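# Put the flat-lying plate upright in the dish rack

## Task

Pick up the plate lying on the table and stand it upright in an unoccupied slot of the dish rack. The rack is loose, and by the end it must rest on all four of its feet. Any plates already in the rack must remain upright in their own slots. The plate has to have stopped moving before the scene is ended, or the task fails. It only counts if it stays in place without the robot supporting it. The gripper must release the plate and withdraw.

## Robot and tools

Robot: two arms, left_arm and right_arm, each ending in a parallel gripper. The fingers point along the gripper's own +z axis and close along its y axis. The reported end_effector_position is the spot between the finger pads when they are shut, roughly 2 cm short of the fingertips. Closing pushes the tips about 10 mm further along +z.

Scene frame: origin on the table top midway between the arms, +x out over the table, +z up, left_arm on the +y side. The words left and right are arm names only and say nothing about image sides. The mounting plates and the metal frame behind the arms are fixed obstacles. Reported hand positions grow less accurate at long reach.

execute_actions(actions): actions is a list of actions, run in order. Each action is a list of 1 to 15 rows. Each row is applied for one control step of 1/30 s. If fewer than 15 rows are given, the last row is repeated, so every action lasts 15 steps (0.5 s). A row is always 14 numbers in [-1, 1], covering both arms even if one is idle. The order is dx, dy, dz, rx, ry, rz, opening for left_arm, then the same seven for right_arm. dx to rz are an offset, not a pose: they set a target relative to where that gripper measured at the start of the action, expressed in the gripper's own axes. Every row in an action refers to that same start pose, so rows do not add up. For the first action in a call, the start is the last pose reported in this scene. Scale: 1.0 equals 0.6 m of translation or 180 degrees of rotation; rx, ry, rz form a single rotation vector. opening is absolute: +1 fully open (0.084 m), -1 closed. An empty list just returns the current state and images.

Each step, the commanded pose is clipped to at most 70 mm and 16 degrees away from the measured pose, and the arm only travels to that clipped pose. Large offsets therefore need several actions. When position and orientation cannot both be met, position wins. Elbows never fully straighten.

move(target, speed, blocking): target is one 14-number row laid out as above; the pose parts are offsets in gripper axes from the pose shown in the most recent result that shows one, and opening is absolute and sent at the start. Each gripper follows a straight path; all paths finish together, lasting 0.5 to 10 s, and are cut off after 10 s. Rotation takes the shorter way. speed is the top path speed in m/s, 0.002 to 0.5, default 0.25; turning is capped at twice that value in rad/s. Paths ignore obstacles and the other arm, and a gripper may lag, drift or overshoot the speed, especially with a nearly straight arm. Faster moves and targets set deeper past a contact press harder. With blocking=false the call returns after 0.5 s while the arm continues; new rows or moves are refused until a result shows the move ended, so use wait or stop. The result adds a move: line giving how it ended (done, off_target, moving, held, fault), which limits acted (paced means the sent pose was clipped; held means a safety check blocked steps, after which motion can speed up sharply), and each gripper's distance from its target.

wait(seconds): 0 to 10; the arms keep their last command, a running move continues, and it returns early if that move ends.

stop(): brakes a running move; it needs stopping distance, more when fast. Fingers keep moving.

zoom_image(camera, region): region [x0, y0, x1, y1] in pixels of that camera's latest image, origin top-left, at most 504 by 504. Cameras: cam_head_left, cam_head_right, cam_high, cam_low, cam_left_wrist, cam_right_wrist, all 504x504; wrist cameras ride on their arms. Calibration (K, distortion, T_world_to_cam) is provided and can be slightly off.

finished_scene(scene): pass the current scene's integer number; irreversible; the result says whether the task succeeded.

Results: a state line left_arm: ... | right_arm: ... with position (m), quaternion wxyz, and linear/angular velocities. Hand target lines show where each arm is being driven. grip_measured is the current finger opening on the command scale; to hold something, command a value clearly below it (lower squeezes harder, roughly 24 N per pad maximum). Also possible: pose unreachable (clearance check altered a command), too close, joint torques, MOTOR HOT from 65 °C, OVER-TEMPERATURE FAULT at 80 °C (arm braked until cool), and TORQUE FAULT (a joint hit its load limit; the arm backs off, holds 10 s and drops the rest of the call). Load limits N m: waist 46.5, shoulder 46.5, elbow 27.9, forearm roll 27.9, wrist pitch 18.6, wrist roll 18.6. Joint ranges rad: waist -6.283 to 6.283, shoulder -2.059 to 2.094, elbow -3.927 to 0.192, forearm roll -6.283 to 6.283, wrist pitch -1.693 to 3.142, wrist roll -6.283 to 6.283.

To keep an arm still: in a reply's first call send the offset back to its desired pose, then zeros afterwards, always with its intended opening.

Avoid: letting the arms collide or press on each other, dropping or slamming the plate, shoving hard into the rack (it is loose and can tip or slide), toppling plates already standing, and pushing anything off the table. Loose objects may get brief outside pushes. Before finishing, open the gripper, back away, and check that the plate sits still and upright on its own.

Each tool is called as a command line: name --argument value for each argument, lists and objects as JSON in quotes; but a table of rows of numbers goes row by row, as --pt "numbers of a row", without its own name.

## Session

execute_actions --actions '[]'

Scene clock: 0.00 s.
left_arm: end_effector_position=(+0.4218, +0.1623, +0.1734) grip_measured=+1.00 end_effector_quat_wxyz=(-0.155, +0.704, -0.691, -0.055) end_effector_velocity=(+0.000, +0.000, +0.000) end_effector_angular_velocity=(-0.001, -0.001, +0.000) | right_arm: end_effector_position=(+0.6316, -0.7511, +0.2375) grip_measured=+1.00 end_effector_quat_wxyz=(+0.006, -0.423, +0.900, -0.108) end_effector_velocity=(+0.000, +0.000, +0.000) end_effector_angular_velocity=(+0.000, +0.000, +0.001)
Joint positions: left_arm=[-0.783  0.792 -1.255  0.951  1.406  0.166  0.084] | right_arm=[-0.388  0.073 -1.968 -0.848  1.255 -4.236  0.084]
Joint velocities: left_arm=[ 0.    -0.001  0.     0.001 -0.     0.     0.   ] | right_arm=[ 0.001  0.001 -0.001 -0.     0.001 -0.     0.   ]
Joint torques (N m, as the arm reports them, + toward a larger angle): no reading
Hand target (left_arm): +0.422, +0.162, +0.173; -0.155, +0.704, -0.691, -0.055
Hand target (right_arm): +0.632, -0.751, +0.238; +0.006, -0.423, +0.900, -0.108
camera_calibration (this result's frames):
cam_left_wrist: T_world_to_cam=[[-0.991896, -0.00558332, -0.126933, 0.472024], [-0.0391438, 0.963869, 0.263486, -0.112345], [0.120875, 0.266319, -0.956276, 0.201906], [0, 0, 0, 1]] pos_world=[0.439395, 0.0571494, 0.282595]
cam_right_wrist: T_world_to_cam=[[-0.770395, 0.612745, -0.17617, 1.01529], [0.631884, 0.770612, -0.0829401, 0.270307], [0.0849377, -0.175216, -0.980859, 0.175375], [0, 0, 0, 1]] pos_world=[0.596476, -0.799688, 0.373302]

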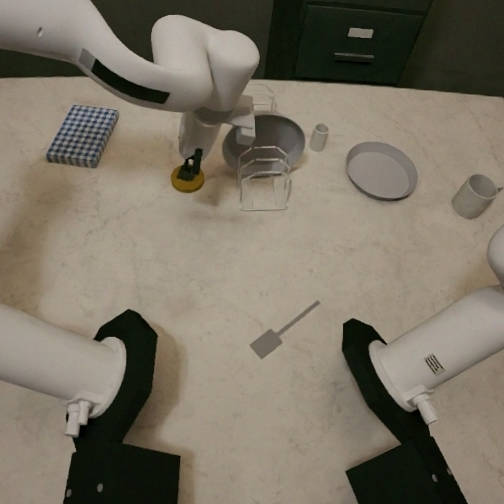

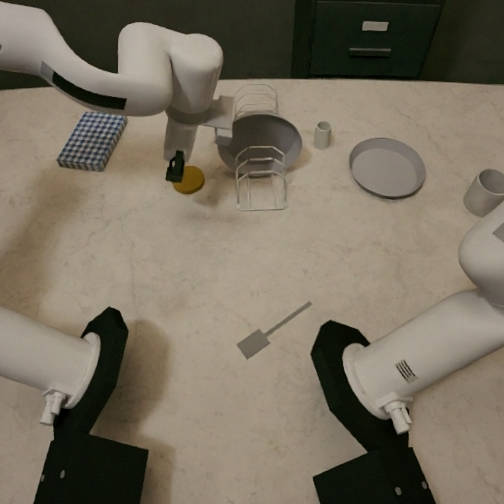

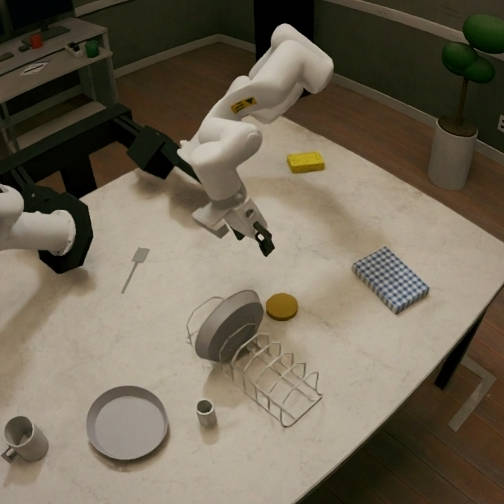

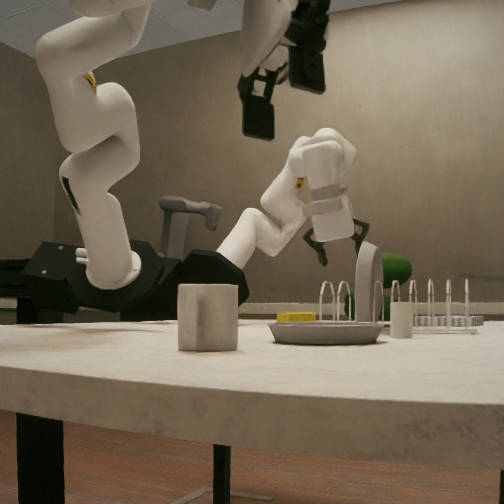

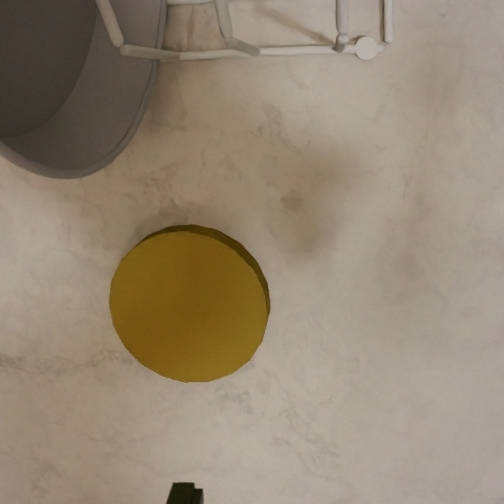

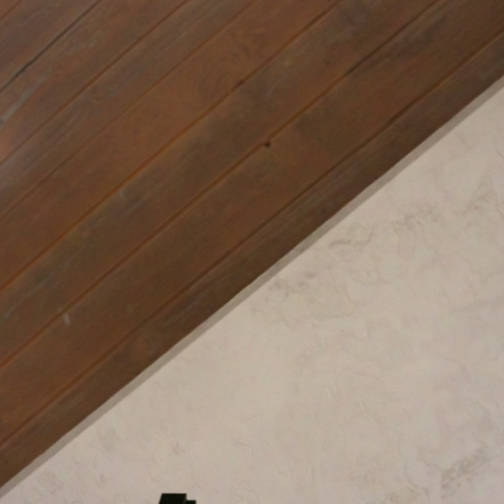

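zoom_image --camera "cam_low" --region '[255, 230, 495, 360]'

zoom_image --camera "cam_head_right" --region '[210, 70, 440, 230]'

Region (255, 230, 495, 360) of cam_low's 504x504 image, scaled by 2.100, with more detail than that image has; it fills the top 273 rows of this view, and the rest is white.

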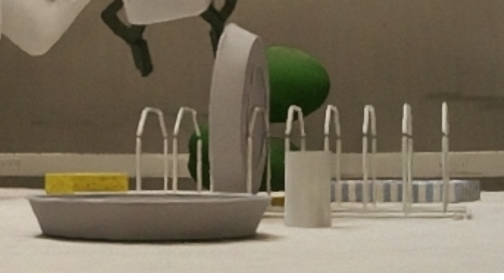

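Region (210, 70, 440, 230) of cam_head_right's 504x504 image, scaled by 2.191, with more detail than that image has; it fills the top 351 rows of this view, and the rest is white.

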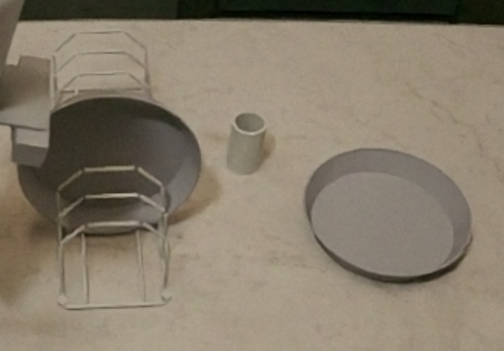

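move --target '[-0.4,0,0,0,0,0,1,-0.592,0.472,0.12,-0.185,0.002,-0.227,-0.4]'

zoom_image --camera "cam_low" --region '[300, 230, 460, 360]'

Scene clock: 2.97 s.
left_arm: end_effector_position=(+0.4112, +0.3917, +0.2425) grip_measured=+1.00 end_effector_quat_wxyz=(-0.155, +0.704, -0.691, -0.055) end_effector_velocity=(+0.000, +0.001, +0.001) end_effector_angular_velocity=(-0.001, -0.001, +0.003) | right_arm: end_effector_position=(+0.6522, -0.3196, +0.0828) grip_measured=-0.42 end_effector_quat_wxyz=(-0.153, -0.689, +0.692, +0.151) end_effector_velocity=(-0.005, +0.008, -0.006) end_effector_angular_velocity=(+0.001, +0.017, +0.019)
Joint positions: left_arm=[-0.666  0.022 -0.793  1.015  1.522  0.461  0.084] | right_arm=[-0.019  0.887 -2.354 -0.708  1.76  -4.397  0.026]
Joint velocities: left_arm=[ 0.001 -0.003 -0.001 -0.     0.002  0.     0.   ] | right_arm=[ 0.002  0.014  0.007  0.002  0.004 -0.002  0.   ]
Joint torques (N m, as the arm reports them, + toward a larger angle): left_arm=[-15.28  -5.45  -8.94   0.49  -0.51   0.45] | right_arm=[ 27.68 -17.37 -11.01   0.26  -0.98  -0.43]
Hand target (left_arm): +0.411, +0.392, +0.243; -0.155, +0.704, -0.691, -0.055
Hand target (right_arm): +0.652, -0.319, +0.082; +0.153, +0.690, -0.691, -0.152
Off the commanded pose (left_arm): 0.002 m, 0 deg.
Off the commanded pose (right_arm): 0.001 m, 0 deg.
move: done
camera_calibration (this result's frames):
cam_left_wrist: T_world_to_cam=[[-0.992028, -0.00566461, -0.125893, 0.471357], [-0.0390102, 0.963724, 0.264033, -0.352161], [0.119831, 0.26684, -0.956262, 0.208316], [0, 0, 0, 1]] pos_world=[0.428899, 0.286469, 0.351527]
cam_right_wrist: T_world_to_cam=[[-0.897559, -0.00964658, 0.440789, 0.572411], [-0.00919005, 0.999953, 0.00317047, 0.39618], [-0.440799, -0.00120519, -0.897605, 0.489069], [0, 0, 0, 1]] pos_world=[0.732995, -0.39005, 0.185422]

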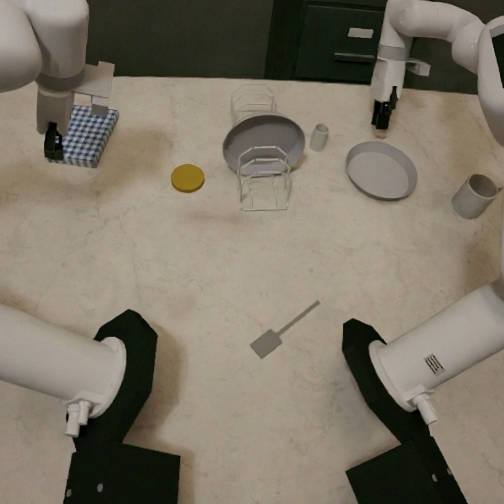

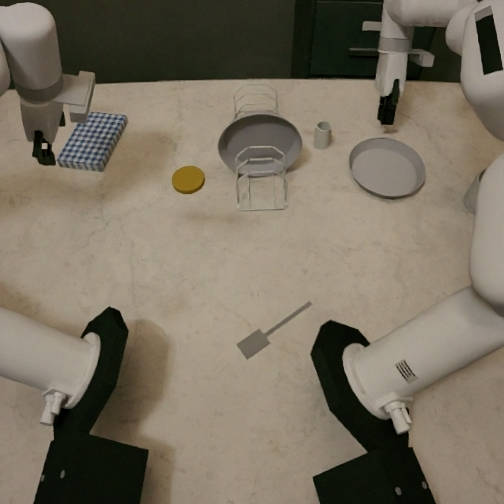

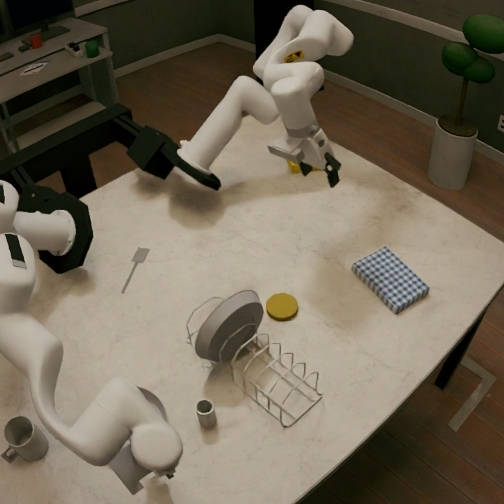

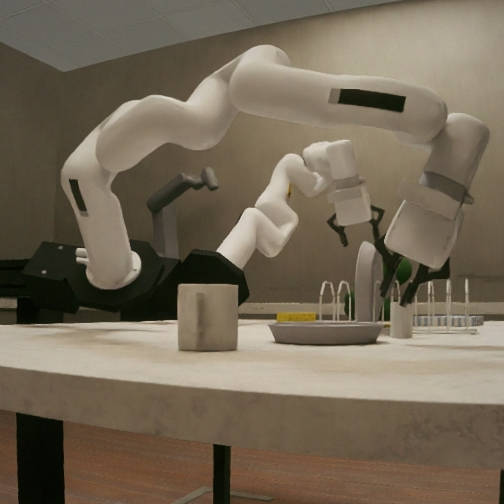

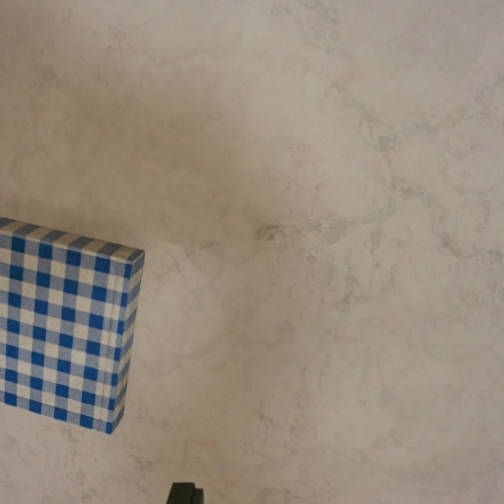

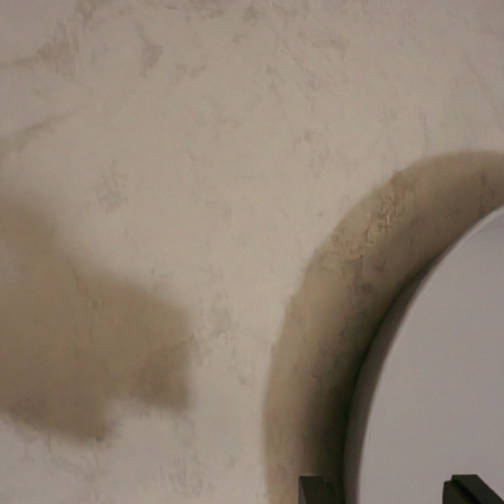

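Region (300, 230, 460, 360) of cam_low's 504x504 image, scaled by 3.150, with more detail than that image has; it fills the top 410 rows of this view, and the rest is white.

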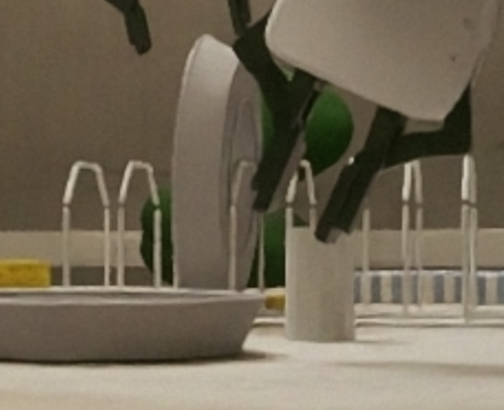

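move --target '[0,0,0,0,0,0,1,0,0.005,0.092,0,0,0,-0.55]' --speed 0.06

zoom_image --camera "cam_low" --region '[300, 230, 460, 360]'

Scene clock: 4.30 s.
left_arm: end_effector_position=(+0.4112, +0.3917, +0.2425) grip_measured=+1.00 end_effector_quat_wxyz=(-0.155, +0.704, -0.691, -0.055) end_effector_velocity=(+0.001, +0.001, +0.000) end_effector_angular_velocity=(+0.000, -0.001, +0.003) | right_arm: end_effector_position=(+0.6262, -0.3195, +0.0342) grip_measured=-0.57 end_effector_quat_wxyz=(-0.153, -0.690, +0.692, +0.151) end_effector_velocity=(+0.003, -0.001, +0.003) end_effector_angular_velocity=(+0.001, -0.009, -0.003)
Joint positions: left_arm=[-0.666  0.022 -0.793  1.015  1.522  0.461  0.084] | right_arm=[-0.084  0.772 -2.055 -0.713  1.578 -4.326  0.019]
Joint velocities: left_arm=[ 0.001  0.    -0.002  0.001  0.001 -0.001  0.   ] | right_arm=[ 0.003 -0.004 -0.003 -0.    -0.001 -0.    -0.   ]
Joint torques (N m, as the arm reports them, + toward a larger angle): left_arm=[-15.21  -5.47  -8.81   0.39  -0.47   0.45] | right_arm=[ 26.18 -16.35 -10.2    0.36  -0.91  -0.41]
Hand target (left_arm): +0.411, +0.392, +0.242; -0.155, +0.704, -0.691, -0.055
Hand target (right_arm): +0.626, -0.319, +0.034; +0.153, +0.690, -0.692, -0.152
Off the commanded pose (left_arm): 0.000 m, 0 deg.
Off the commanded pose (right_arm): 0.000 m, 0 deg.
move: done
camera_calibration (this result's frames):
cam_left_wrist: T_world_to_cam=[[-0.992027, -0.00566557, -0.125894, 0.471358], [-0.0390113, 0.963724, 0.264033, -0.35216], [0.119832, 0.266839, -0.956262, 0.208316], [0, 0, 0, 1]] pos_world=[0.428899, 0.286469, 0.351528]
cam_right_wrist: T_world_to_cam=[[-0.897794, -0.00983886, 0.440307, 0.57061], [-0.0090847, 0.999951, 0.0038205, 0.395922], [-0.440323, -0.000570029, -0.897839, 0.433973], [0, 0, 0, 1]] pos_world=[0.706975, -0.390042, 0.136882]

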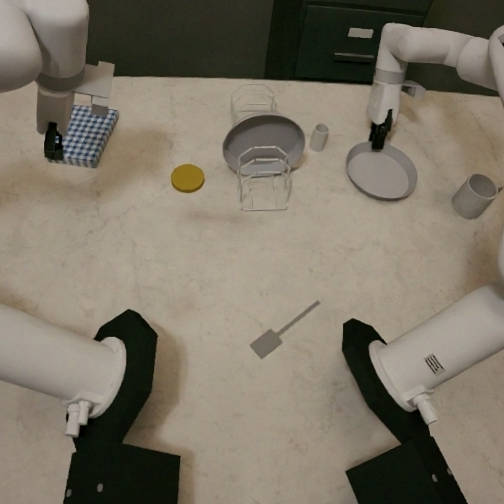

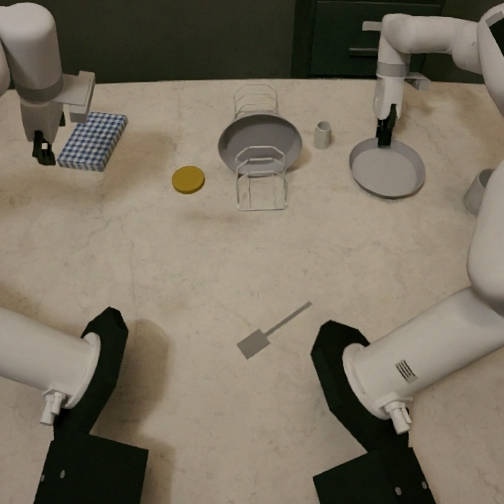

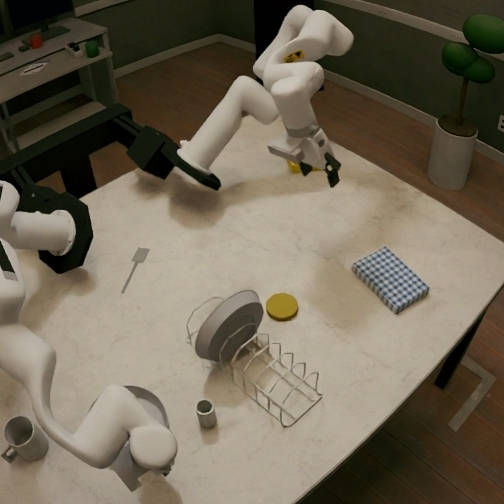

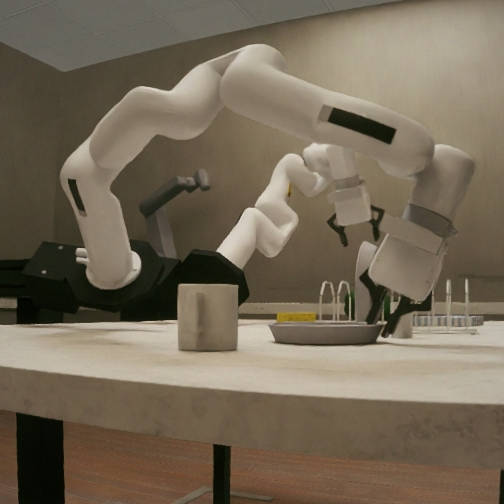

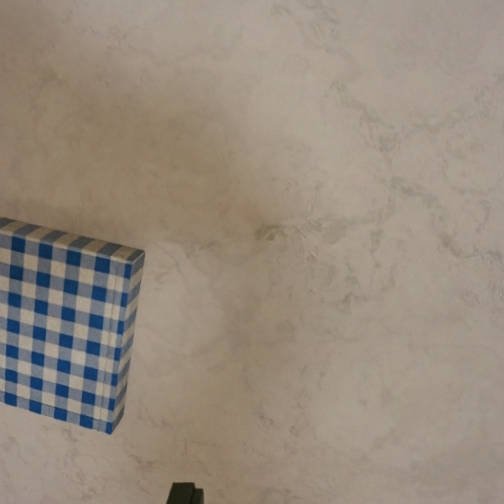

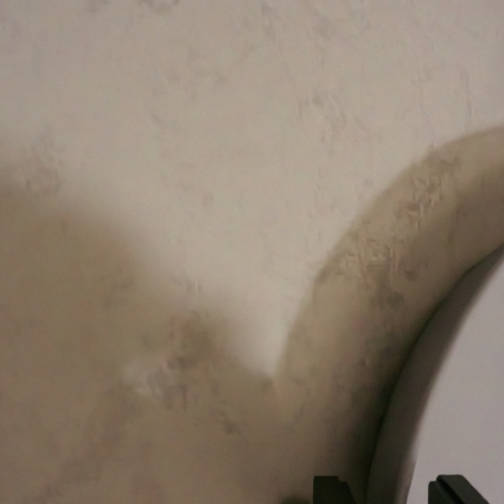

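Region (300, 230, 460, 360) of cam_low's 504x504 image, scaled by 3.150, with more detail than that image has; it fills the top 410 rows of this view, and the rest is white.

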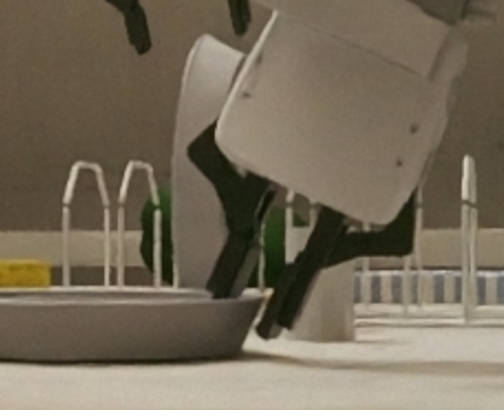

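move --target '[0,0,0,0,0,0,1,0,0.004,0.011,0,0,0,-0.72]' --speed 0.02

move --target '[0,0,0,0,0,0,1,0,0,0,0,0,0,-1]'

move --target '[0,0,0,0,0,0,1,0,0.24,-0.2,0.25,0,0,-1]' --speed 0.15

Scene clock: 5.20 s.
left_arm: end_effector_position=(+0.4112, +0.3917, +0.2425) grip_measured=+1.00 end_effector_quat_wxyz=(-0.155, +0.704, -0.691, -0.055) end_effector_velocity=(+0.000, -0.001, +0.000) end_effector_angular_velocity=(-0.002, -0.002, -0.001) | right_arm: end_effector_position=(+0.6213, -0.3195, +0.0293) grip_measured=-0.74 end_effector_quat_wxyz=(-0.153, -0.690, +0.692, +0.151) end_effector_velocity=(+0.001, -0.000, +0.002) end_effector_angular_velocity=(+0.001, -0.004, -0.002)
Joint positions: left_arm=[-0.666  0.022 -0.793  1.015  1.522  0.461  0.084] | right_arm=[-0.092  0.754 -2.014 -0.715  1.556 -4.315  0.011]
Joint velocities: left_arm=[-0.001 -0.001  0.     0.    -0.002 -0.     0.   ] | right_arm=[ 0.002 -0.002 -0.001  0.    -0.001  0.001 -0.   ]
Joint torques (N m, as the arm reports them, + toward a larger angle): left_arm=[-15.1   -5.63  -8.94   0.5   -0.43   0.49] | right_arm=[ 26.32 -16.49 -10.39   0.32  -0.93  -0.4 ]
Hand target (left_arm): +0.411, +0.392, +0.242; -0.155, +0.704, -0.691, -0.055
Hand target (right_arm): +0.621, -0.319, +0.029; +0.153, +0.690, -0.692, -0.151
Off the commanded pose (left_arm): 0.000 m, 0 deg.
Off the commanded pose (right_arm): 0.000 m, 0 deg.
move: done
camera_calibration (this result's frames):
cam_left_wrist: T_world_to_cam=[[-0.992028, -0.00566533, -0.125894, 0.471358], [-0.039011, 0.963724, 0.264033, -0.35216], [0.119831, 0.266839, -0.956262, 0.208316], [0, 0, 0, 1]] pos_world=[0.428899, 0.286469, 0.351528]
cam_right_wrist: T_world_to_cam=[[-0.897814, -0.0098454, 0.440264, 0.568357], [-0.00905479, 0.999951, 0.0038963, 0.395865], [-0.440281, -0.000488341, -0.89786, 0.427355], [0, 0, 0, 1]] pos_world=[0.70202, -0.390042, 0.131935]

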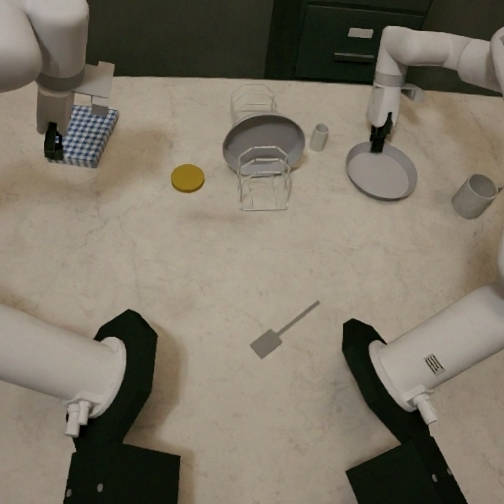

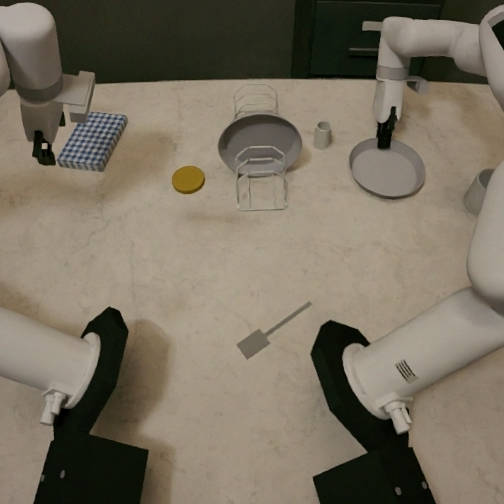

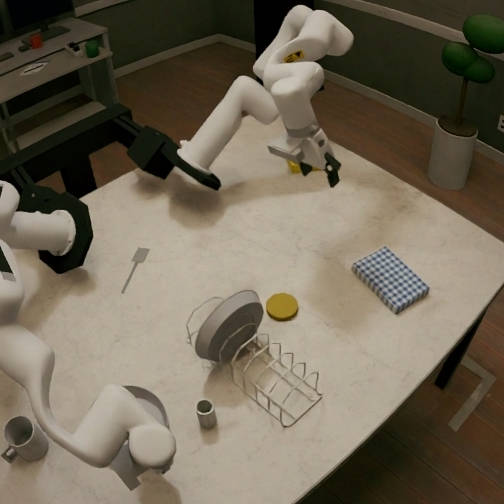

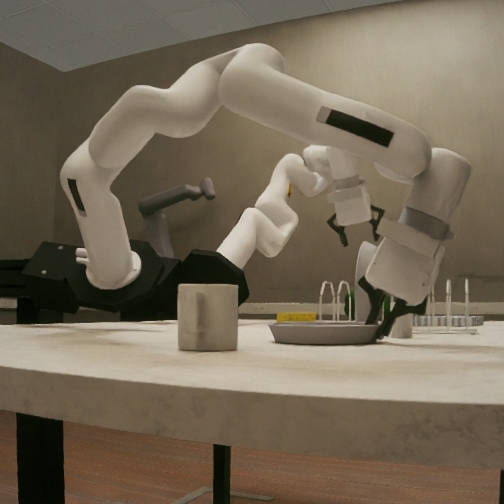

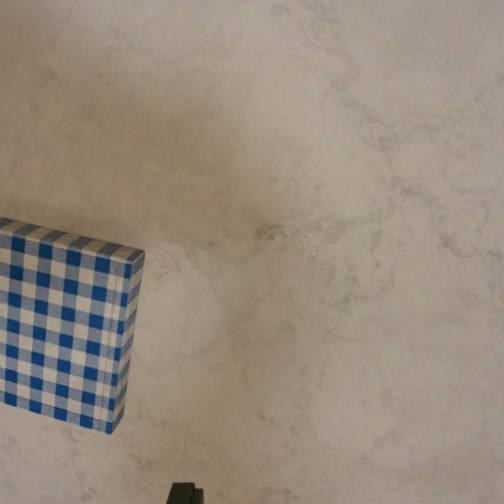

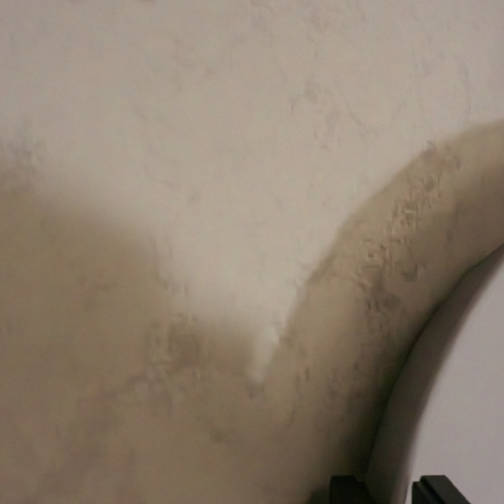

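Scene clock: 5.70 s.
left_arm: end_effector_position=(+0.4112, +0.3917, +0.2425) grip_measured=+1.00 end_effector_quat_wxyz=(-0.155, +0.704, -0.691, -0.055) end_effector_velocity=(+0.000, -0.000, +0.001) end_effector_angular_velocity=(-0.001, -0.002, +0.000) | right_arm: end_effector_position=(+0.6213, -0.3195, +0.0293) grip_measured=-0.94 end_effector_quat_wxyz=(-0.153, -0.690, +0.692, +0.151) end_effector_velocity=(+0.001, -0.001, +0.001) end_effector_angular_velocity=(+0.000, -0.002, -0.001)
Joint positions: left_arm=[-0.666  0.022 -0.793  1.015  1.522  0.461  0.084] | right_arm=[-0.092  0.754 -2.014 -0.715  1.556 -4.315  0.003]
Joint velocities: left_arm=[-0.001 -0.    -0.001  0.    -0.001  0.    -0.   ] | right_arm=[ 0.    -0.001 -0.    -0.    -0.    -0.    -0.   ]
Joint torques (N m, as the arm reports them, + toward a larger angle): left_arm=[-15.4   -5.59  -8.9    0.38  -0.5    0.39] | right_arm=[ 26.26 -16.76 -10.38   0.34  -0.97  -0.4 ]
Hand target (left_arm): +0.411, +0.392, +0.242; -0.155, +0.704, -0.691, -0.055
Hand target (right_arm): +0.621, -0.319, +0.029; +0.153, +0.690, -0.692, -0.151
Off the commanded pose (left_arm): 0.000 m, 0 deg.
Off the commanded pose (right_arm): 0.000 m, 0 deg.
move: done
camera_calibration (this result's frames):
cam_left_wrist: T_world_to_cam=[[-0.992028, -0.00566528, -0.125894, 0.471358], [-0.039011, 0.963724, 0.264033, -0.35216], [0.119831, 0.266839, -0.956262, 0.208316], [0, 0, 0, 1]] pos_world=[0.428899, 0.286469, 0.351528]
cam_right_wrist: T_world_to_cam=[[-0.897818, -0.00984088, 0.440256, 0.568364], [-0.00905166, 0.999951, 0.0038924, 0.395861], [-0.440273, -0.000490383, -0.897864, 0.427352], [0, 0, 0, 1]] pos_world=[0.702022, -0.390039, 0.131937]

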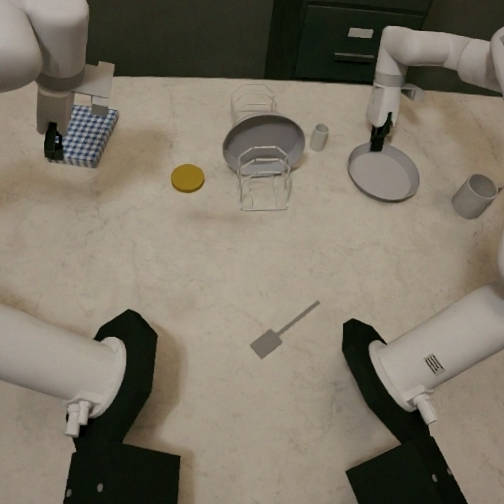

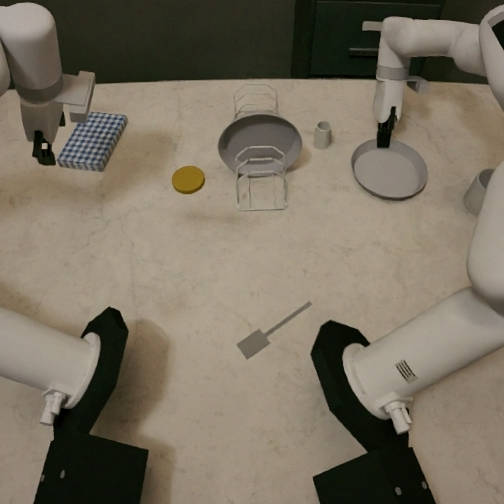

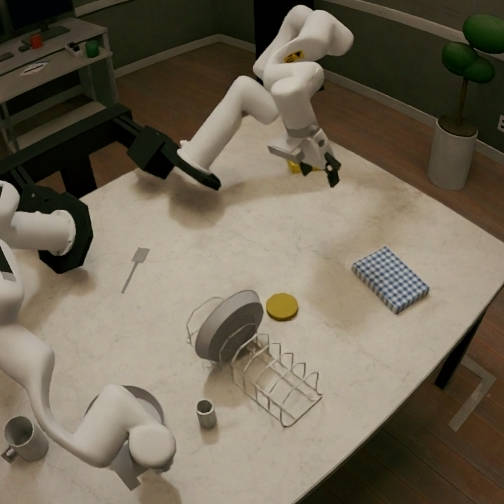

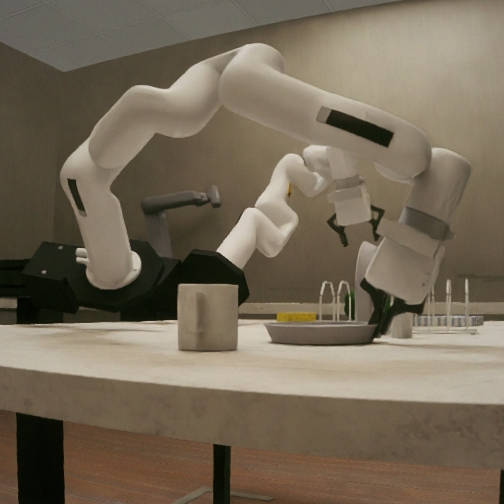

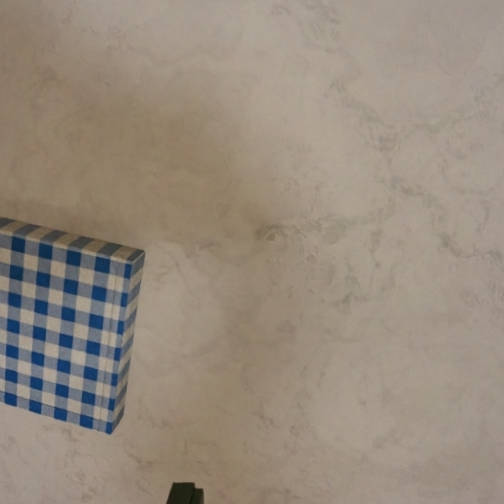

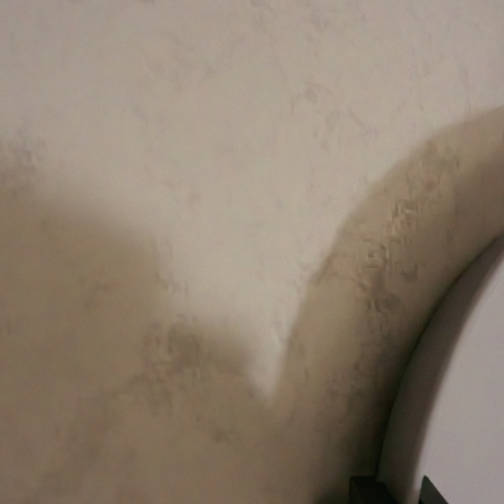

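Scene clock: 8.63 s.
left_arm: end_effector_position=(+0.4112, +0.3917, +0.2425) grip_measured=+1.00 end_effector_quat_wxyz=(-0.155, +0.704, -0.691, -0.055) end_effector_velocity=(+0.000, -0.000, +0.000) end_effector_angular_velocity=(-0.001, -0.001, +0.001) | right_arm: end_effector_position=(+0.5407, -0.3183, +0.1988) grip_measured=-0.94 end_effector_quat_wxyz=(-0.123, +0.696, -0.697, +0.124) end_effector_velocity=(-0.001, +0.001, -0.001) end_effector_angular_velocity=(-0.001, +0.001, +0.002)
Joint positions: left_arm=[-0.666  0.022 -0.793  1.015  1.522  0.461  0.084] | right_arm=[ 0.126 -0.249 -0.782 -1.23   0.938 -3.801  0.003]
Joint velocities: left_arm=[ 0.     0.    -0.001  0.    -0.    -0.    -0.   ] | right_arm=[-0.     0.001  0.002 -0.001  0.     0.     0.   ]
Joint torques (N m, as the arm reports them, + toward a larger angle): left_arm=[-15.25  -5.66  -8.99   0.45  -0.58   0.47] | right_arm=[ 12.73  -6.97 -11.34  -0.08  -2.51  -0.48]
Hand target (left_arm): +0.411, +0.392, +0.242; -0.155, +0.704, -0.691, -0.055
Hand target (right_arm): +0.541, -0.318, +0.199; -0.123, +0.696, -0.697, +0.124
Off the commanded pose (left_arm): 0.000 m, 0 deg.
Off the commanded pose (right_arm): 0.001 m, 0 deg.
move: done
camera_calibration (this result's frames):
cam_left_wrist: T_world_to_cam=[[-0.992028, -0.00566521, -0.125894, 0.471358], [-0.0390109, 0.963724, 0.264033, -0.352161], [0.119831, 0.266839, -0.956262, 0.208316], [0, 0, 0, 1]] pos_world=[0.428899, 0.286469, 0.351528]
cam_right_wrist: T_world_to_cam=[[-0.946367, -0.0122654, -0.32286, 0.59858], [-0.0112945, 0.999924, -0.00488074, 0.396265], [0.322895, -0.000972437, -0.946434, 0.140927], [0, 0, 0, 1]] pos_world=[0.525448, -0.388756, 0.32857]

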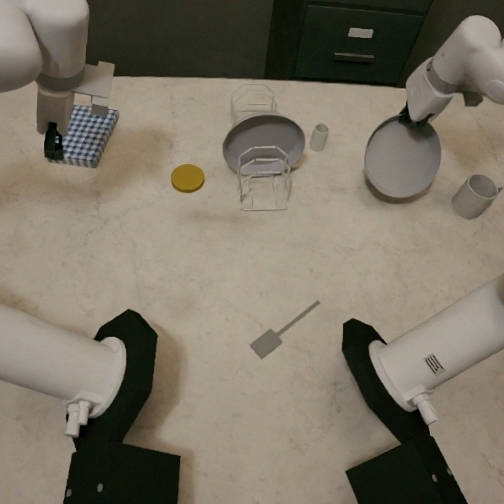

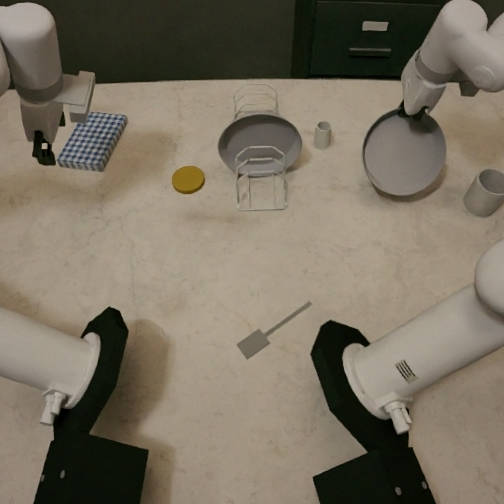

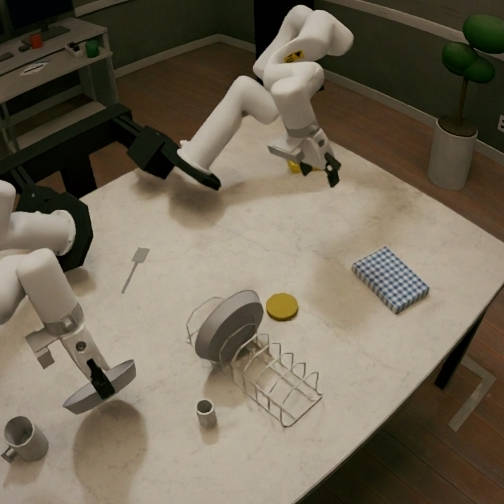

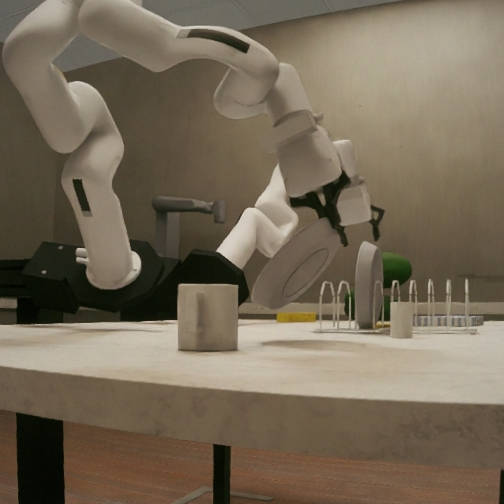

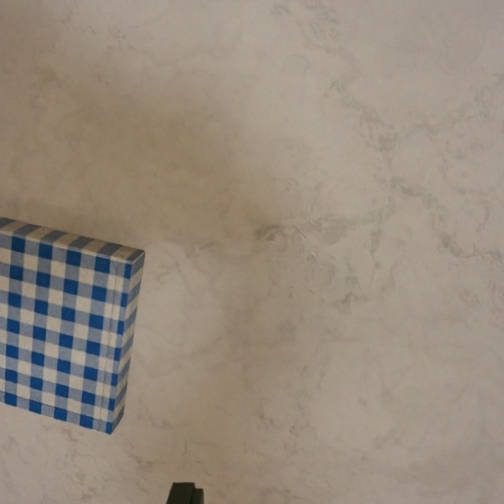

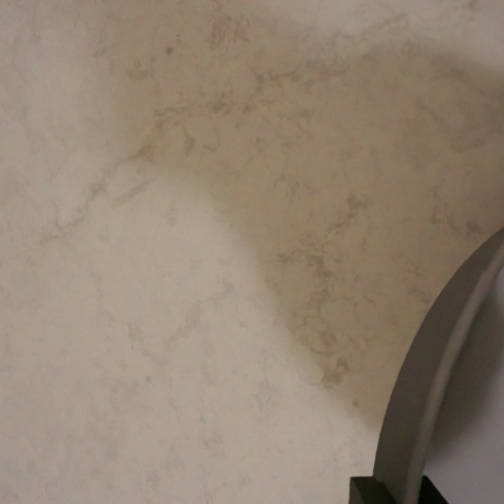

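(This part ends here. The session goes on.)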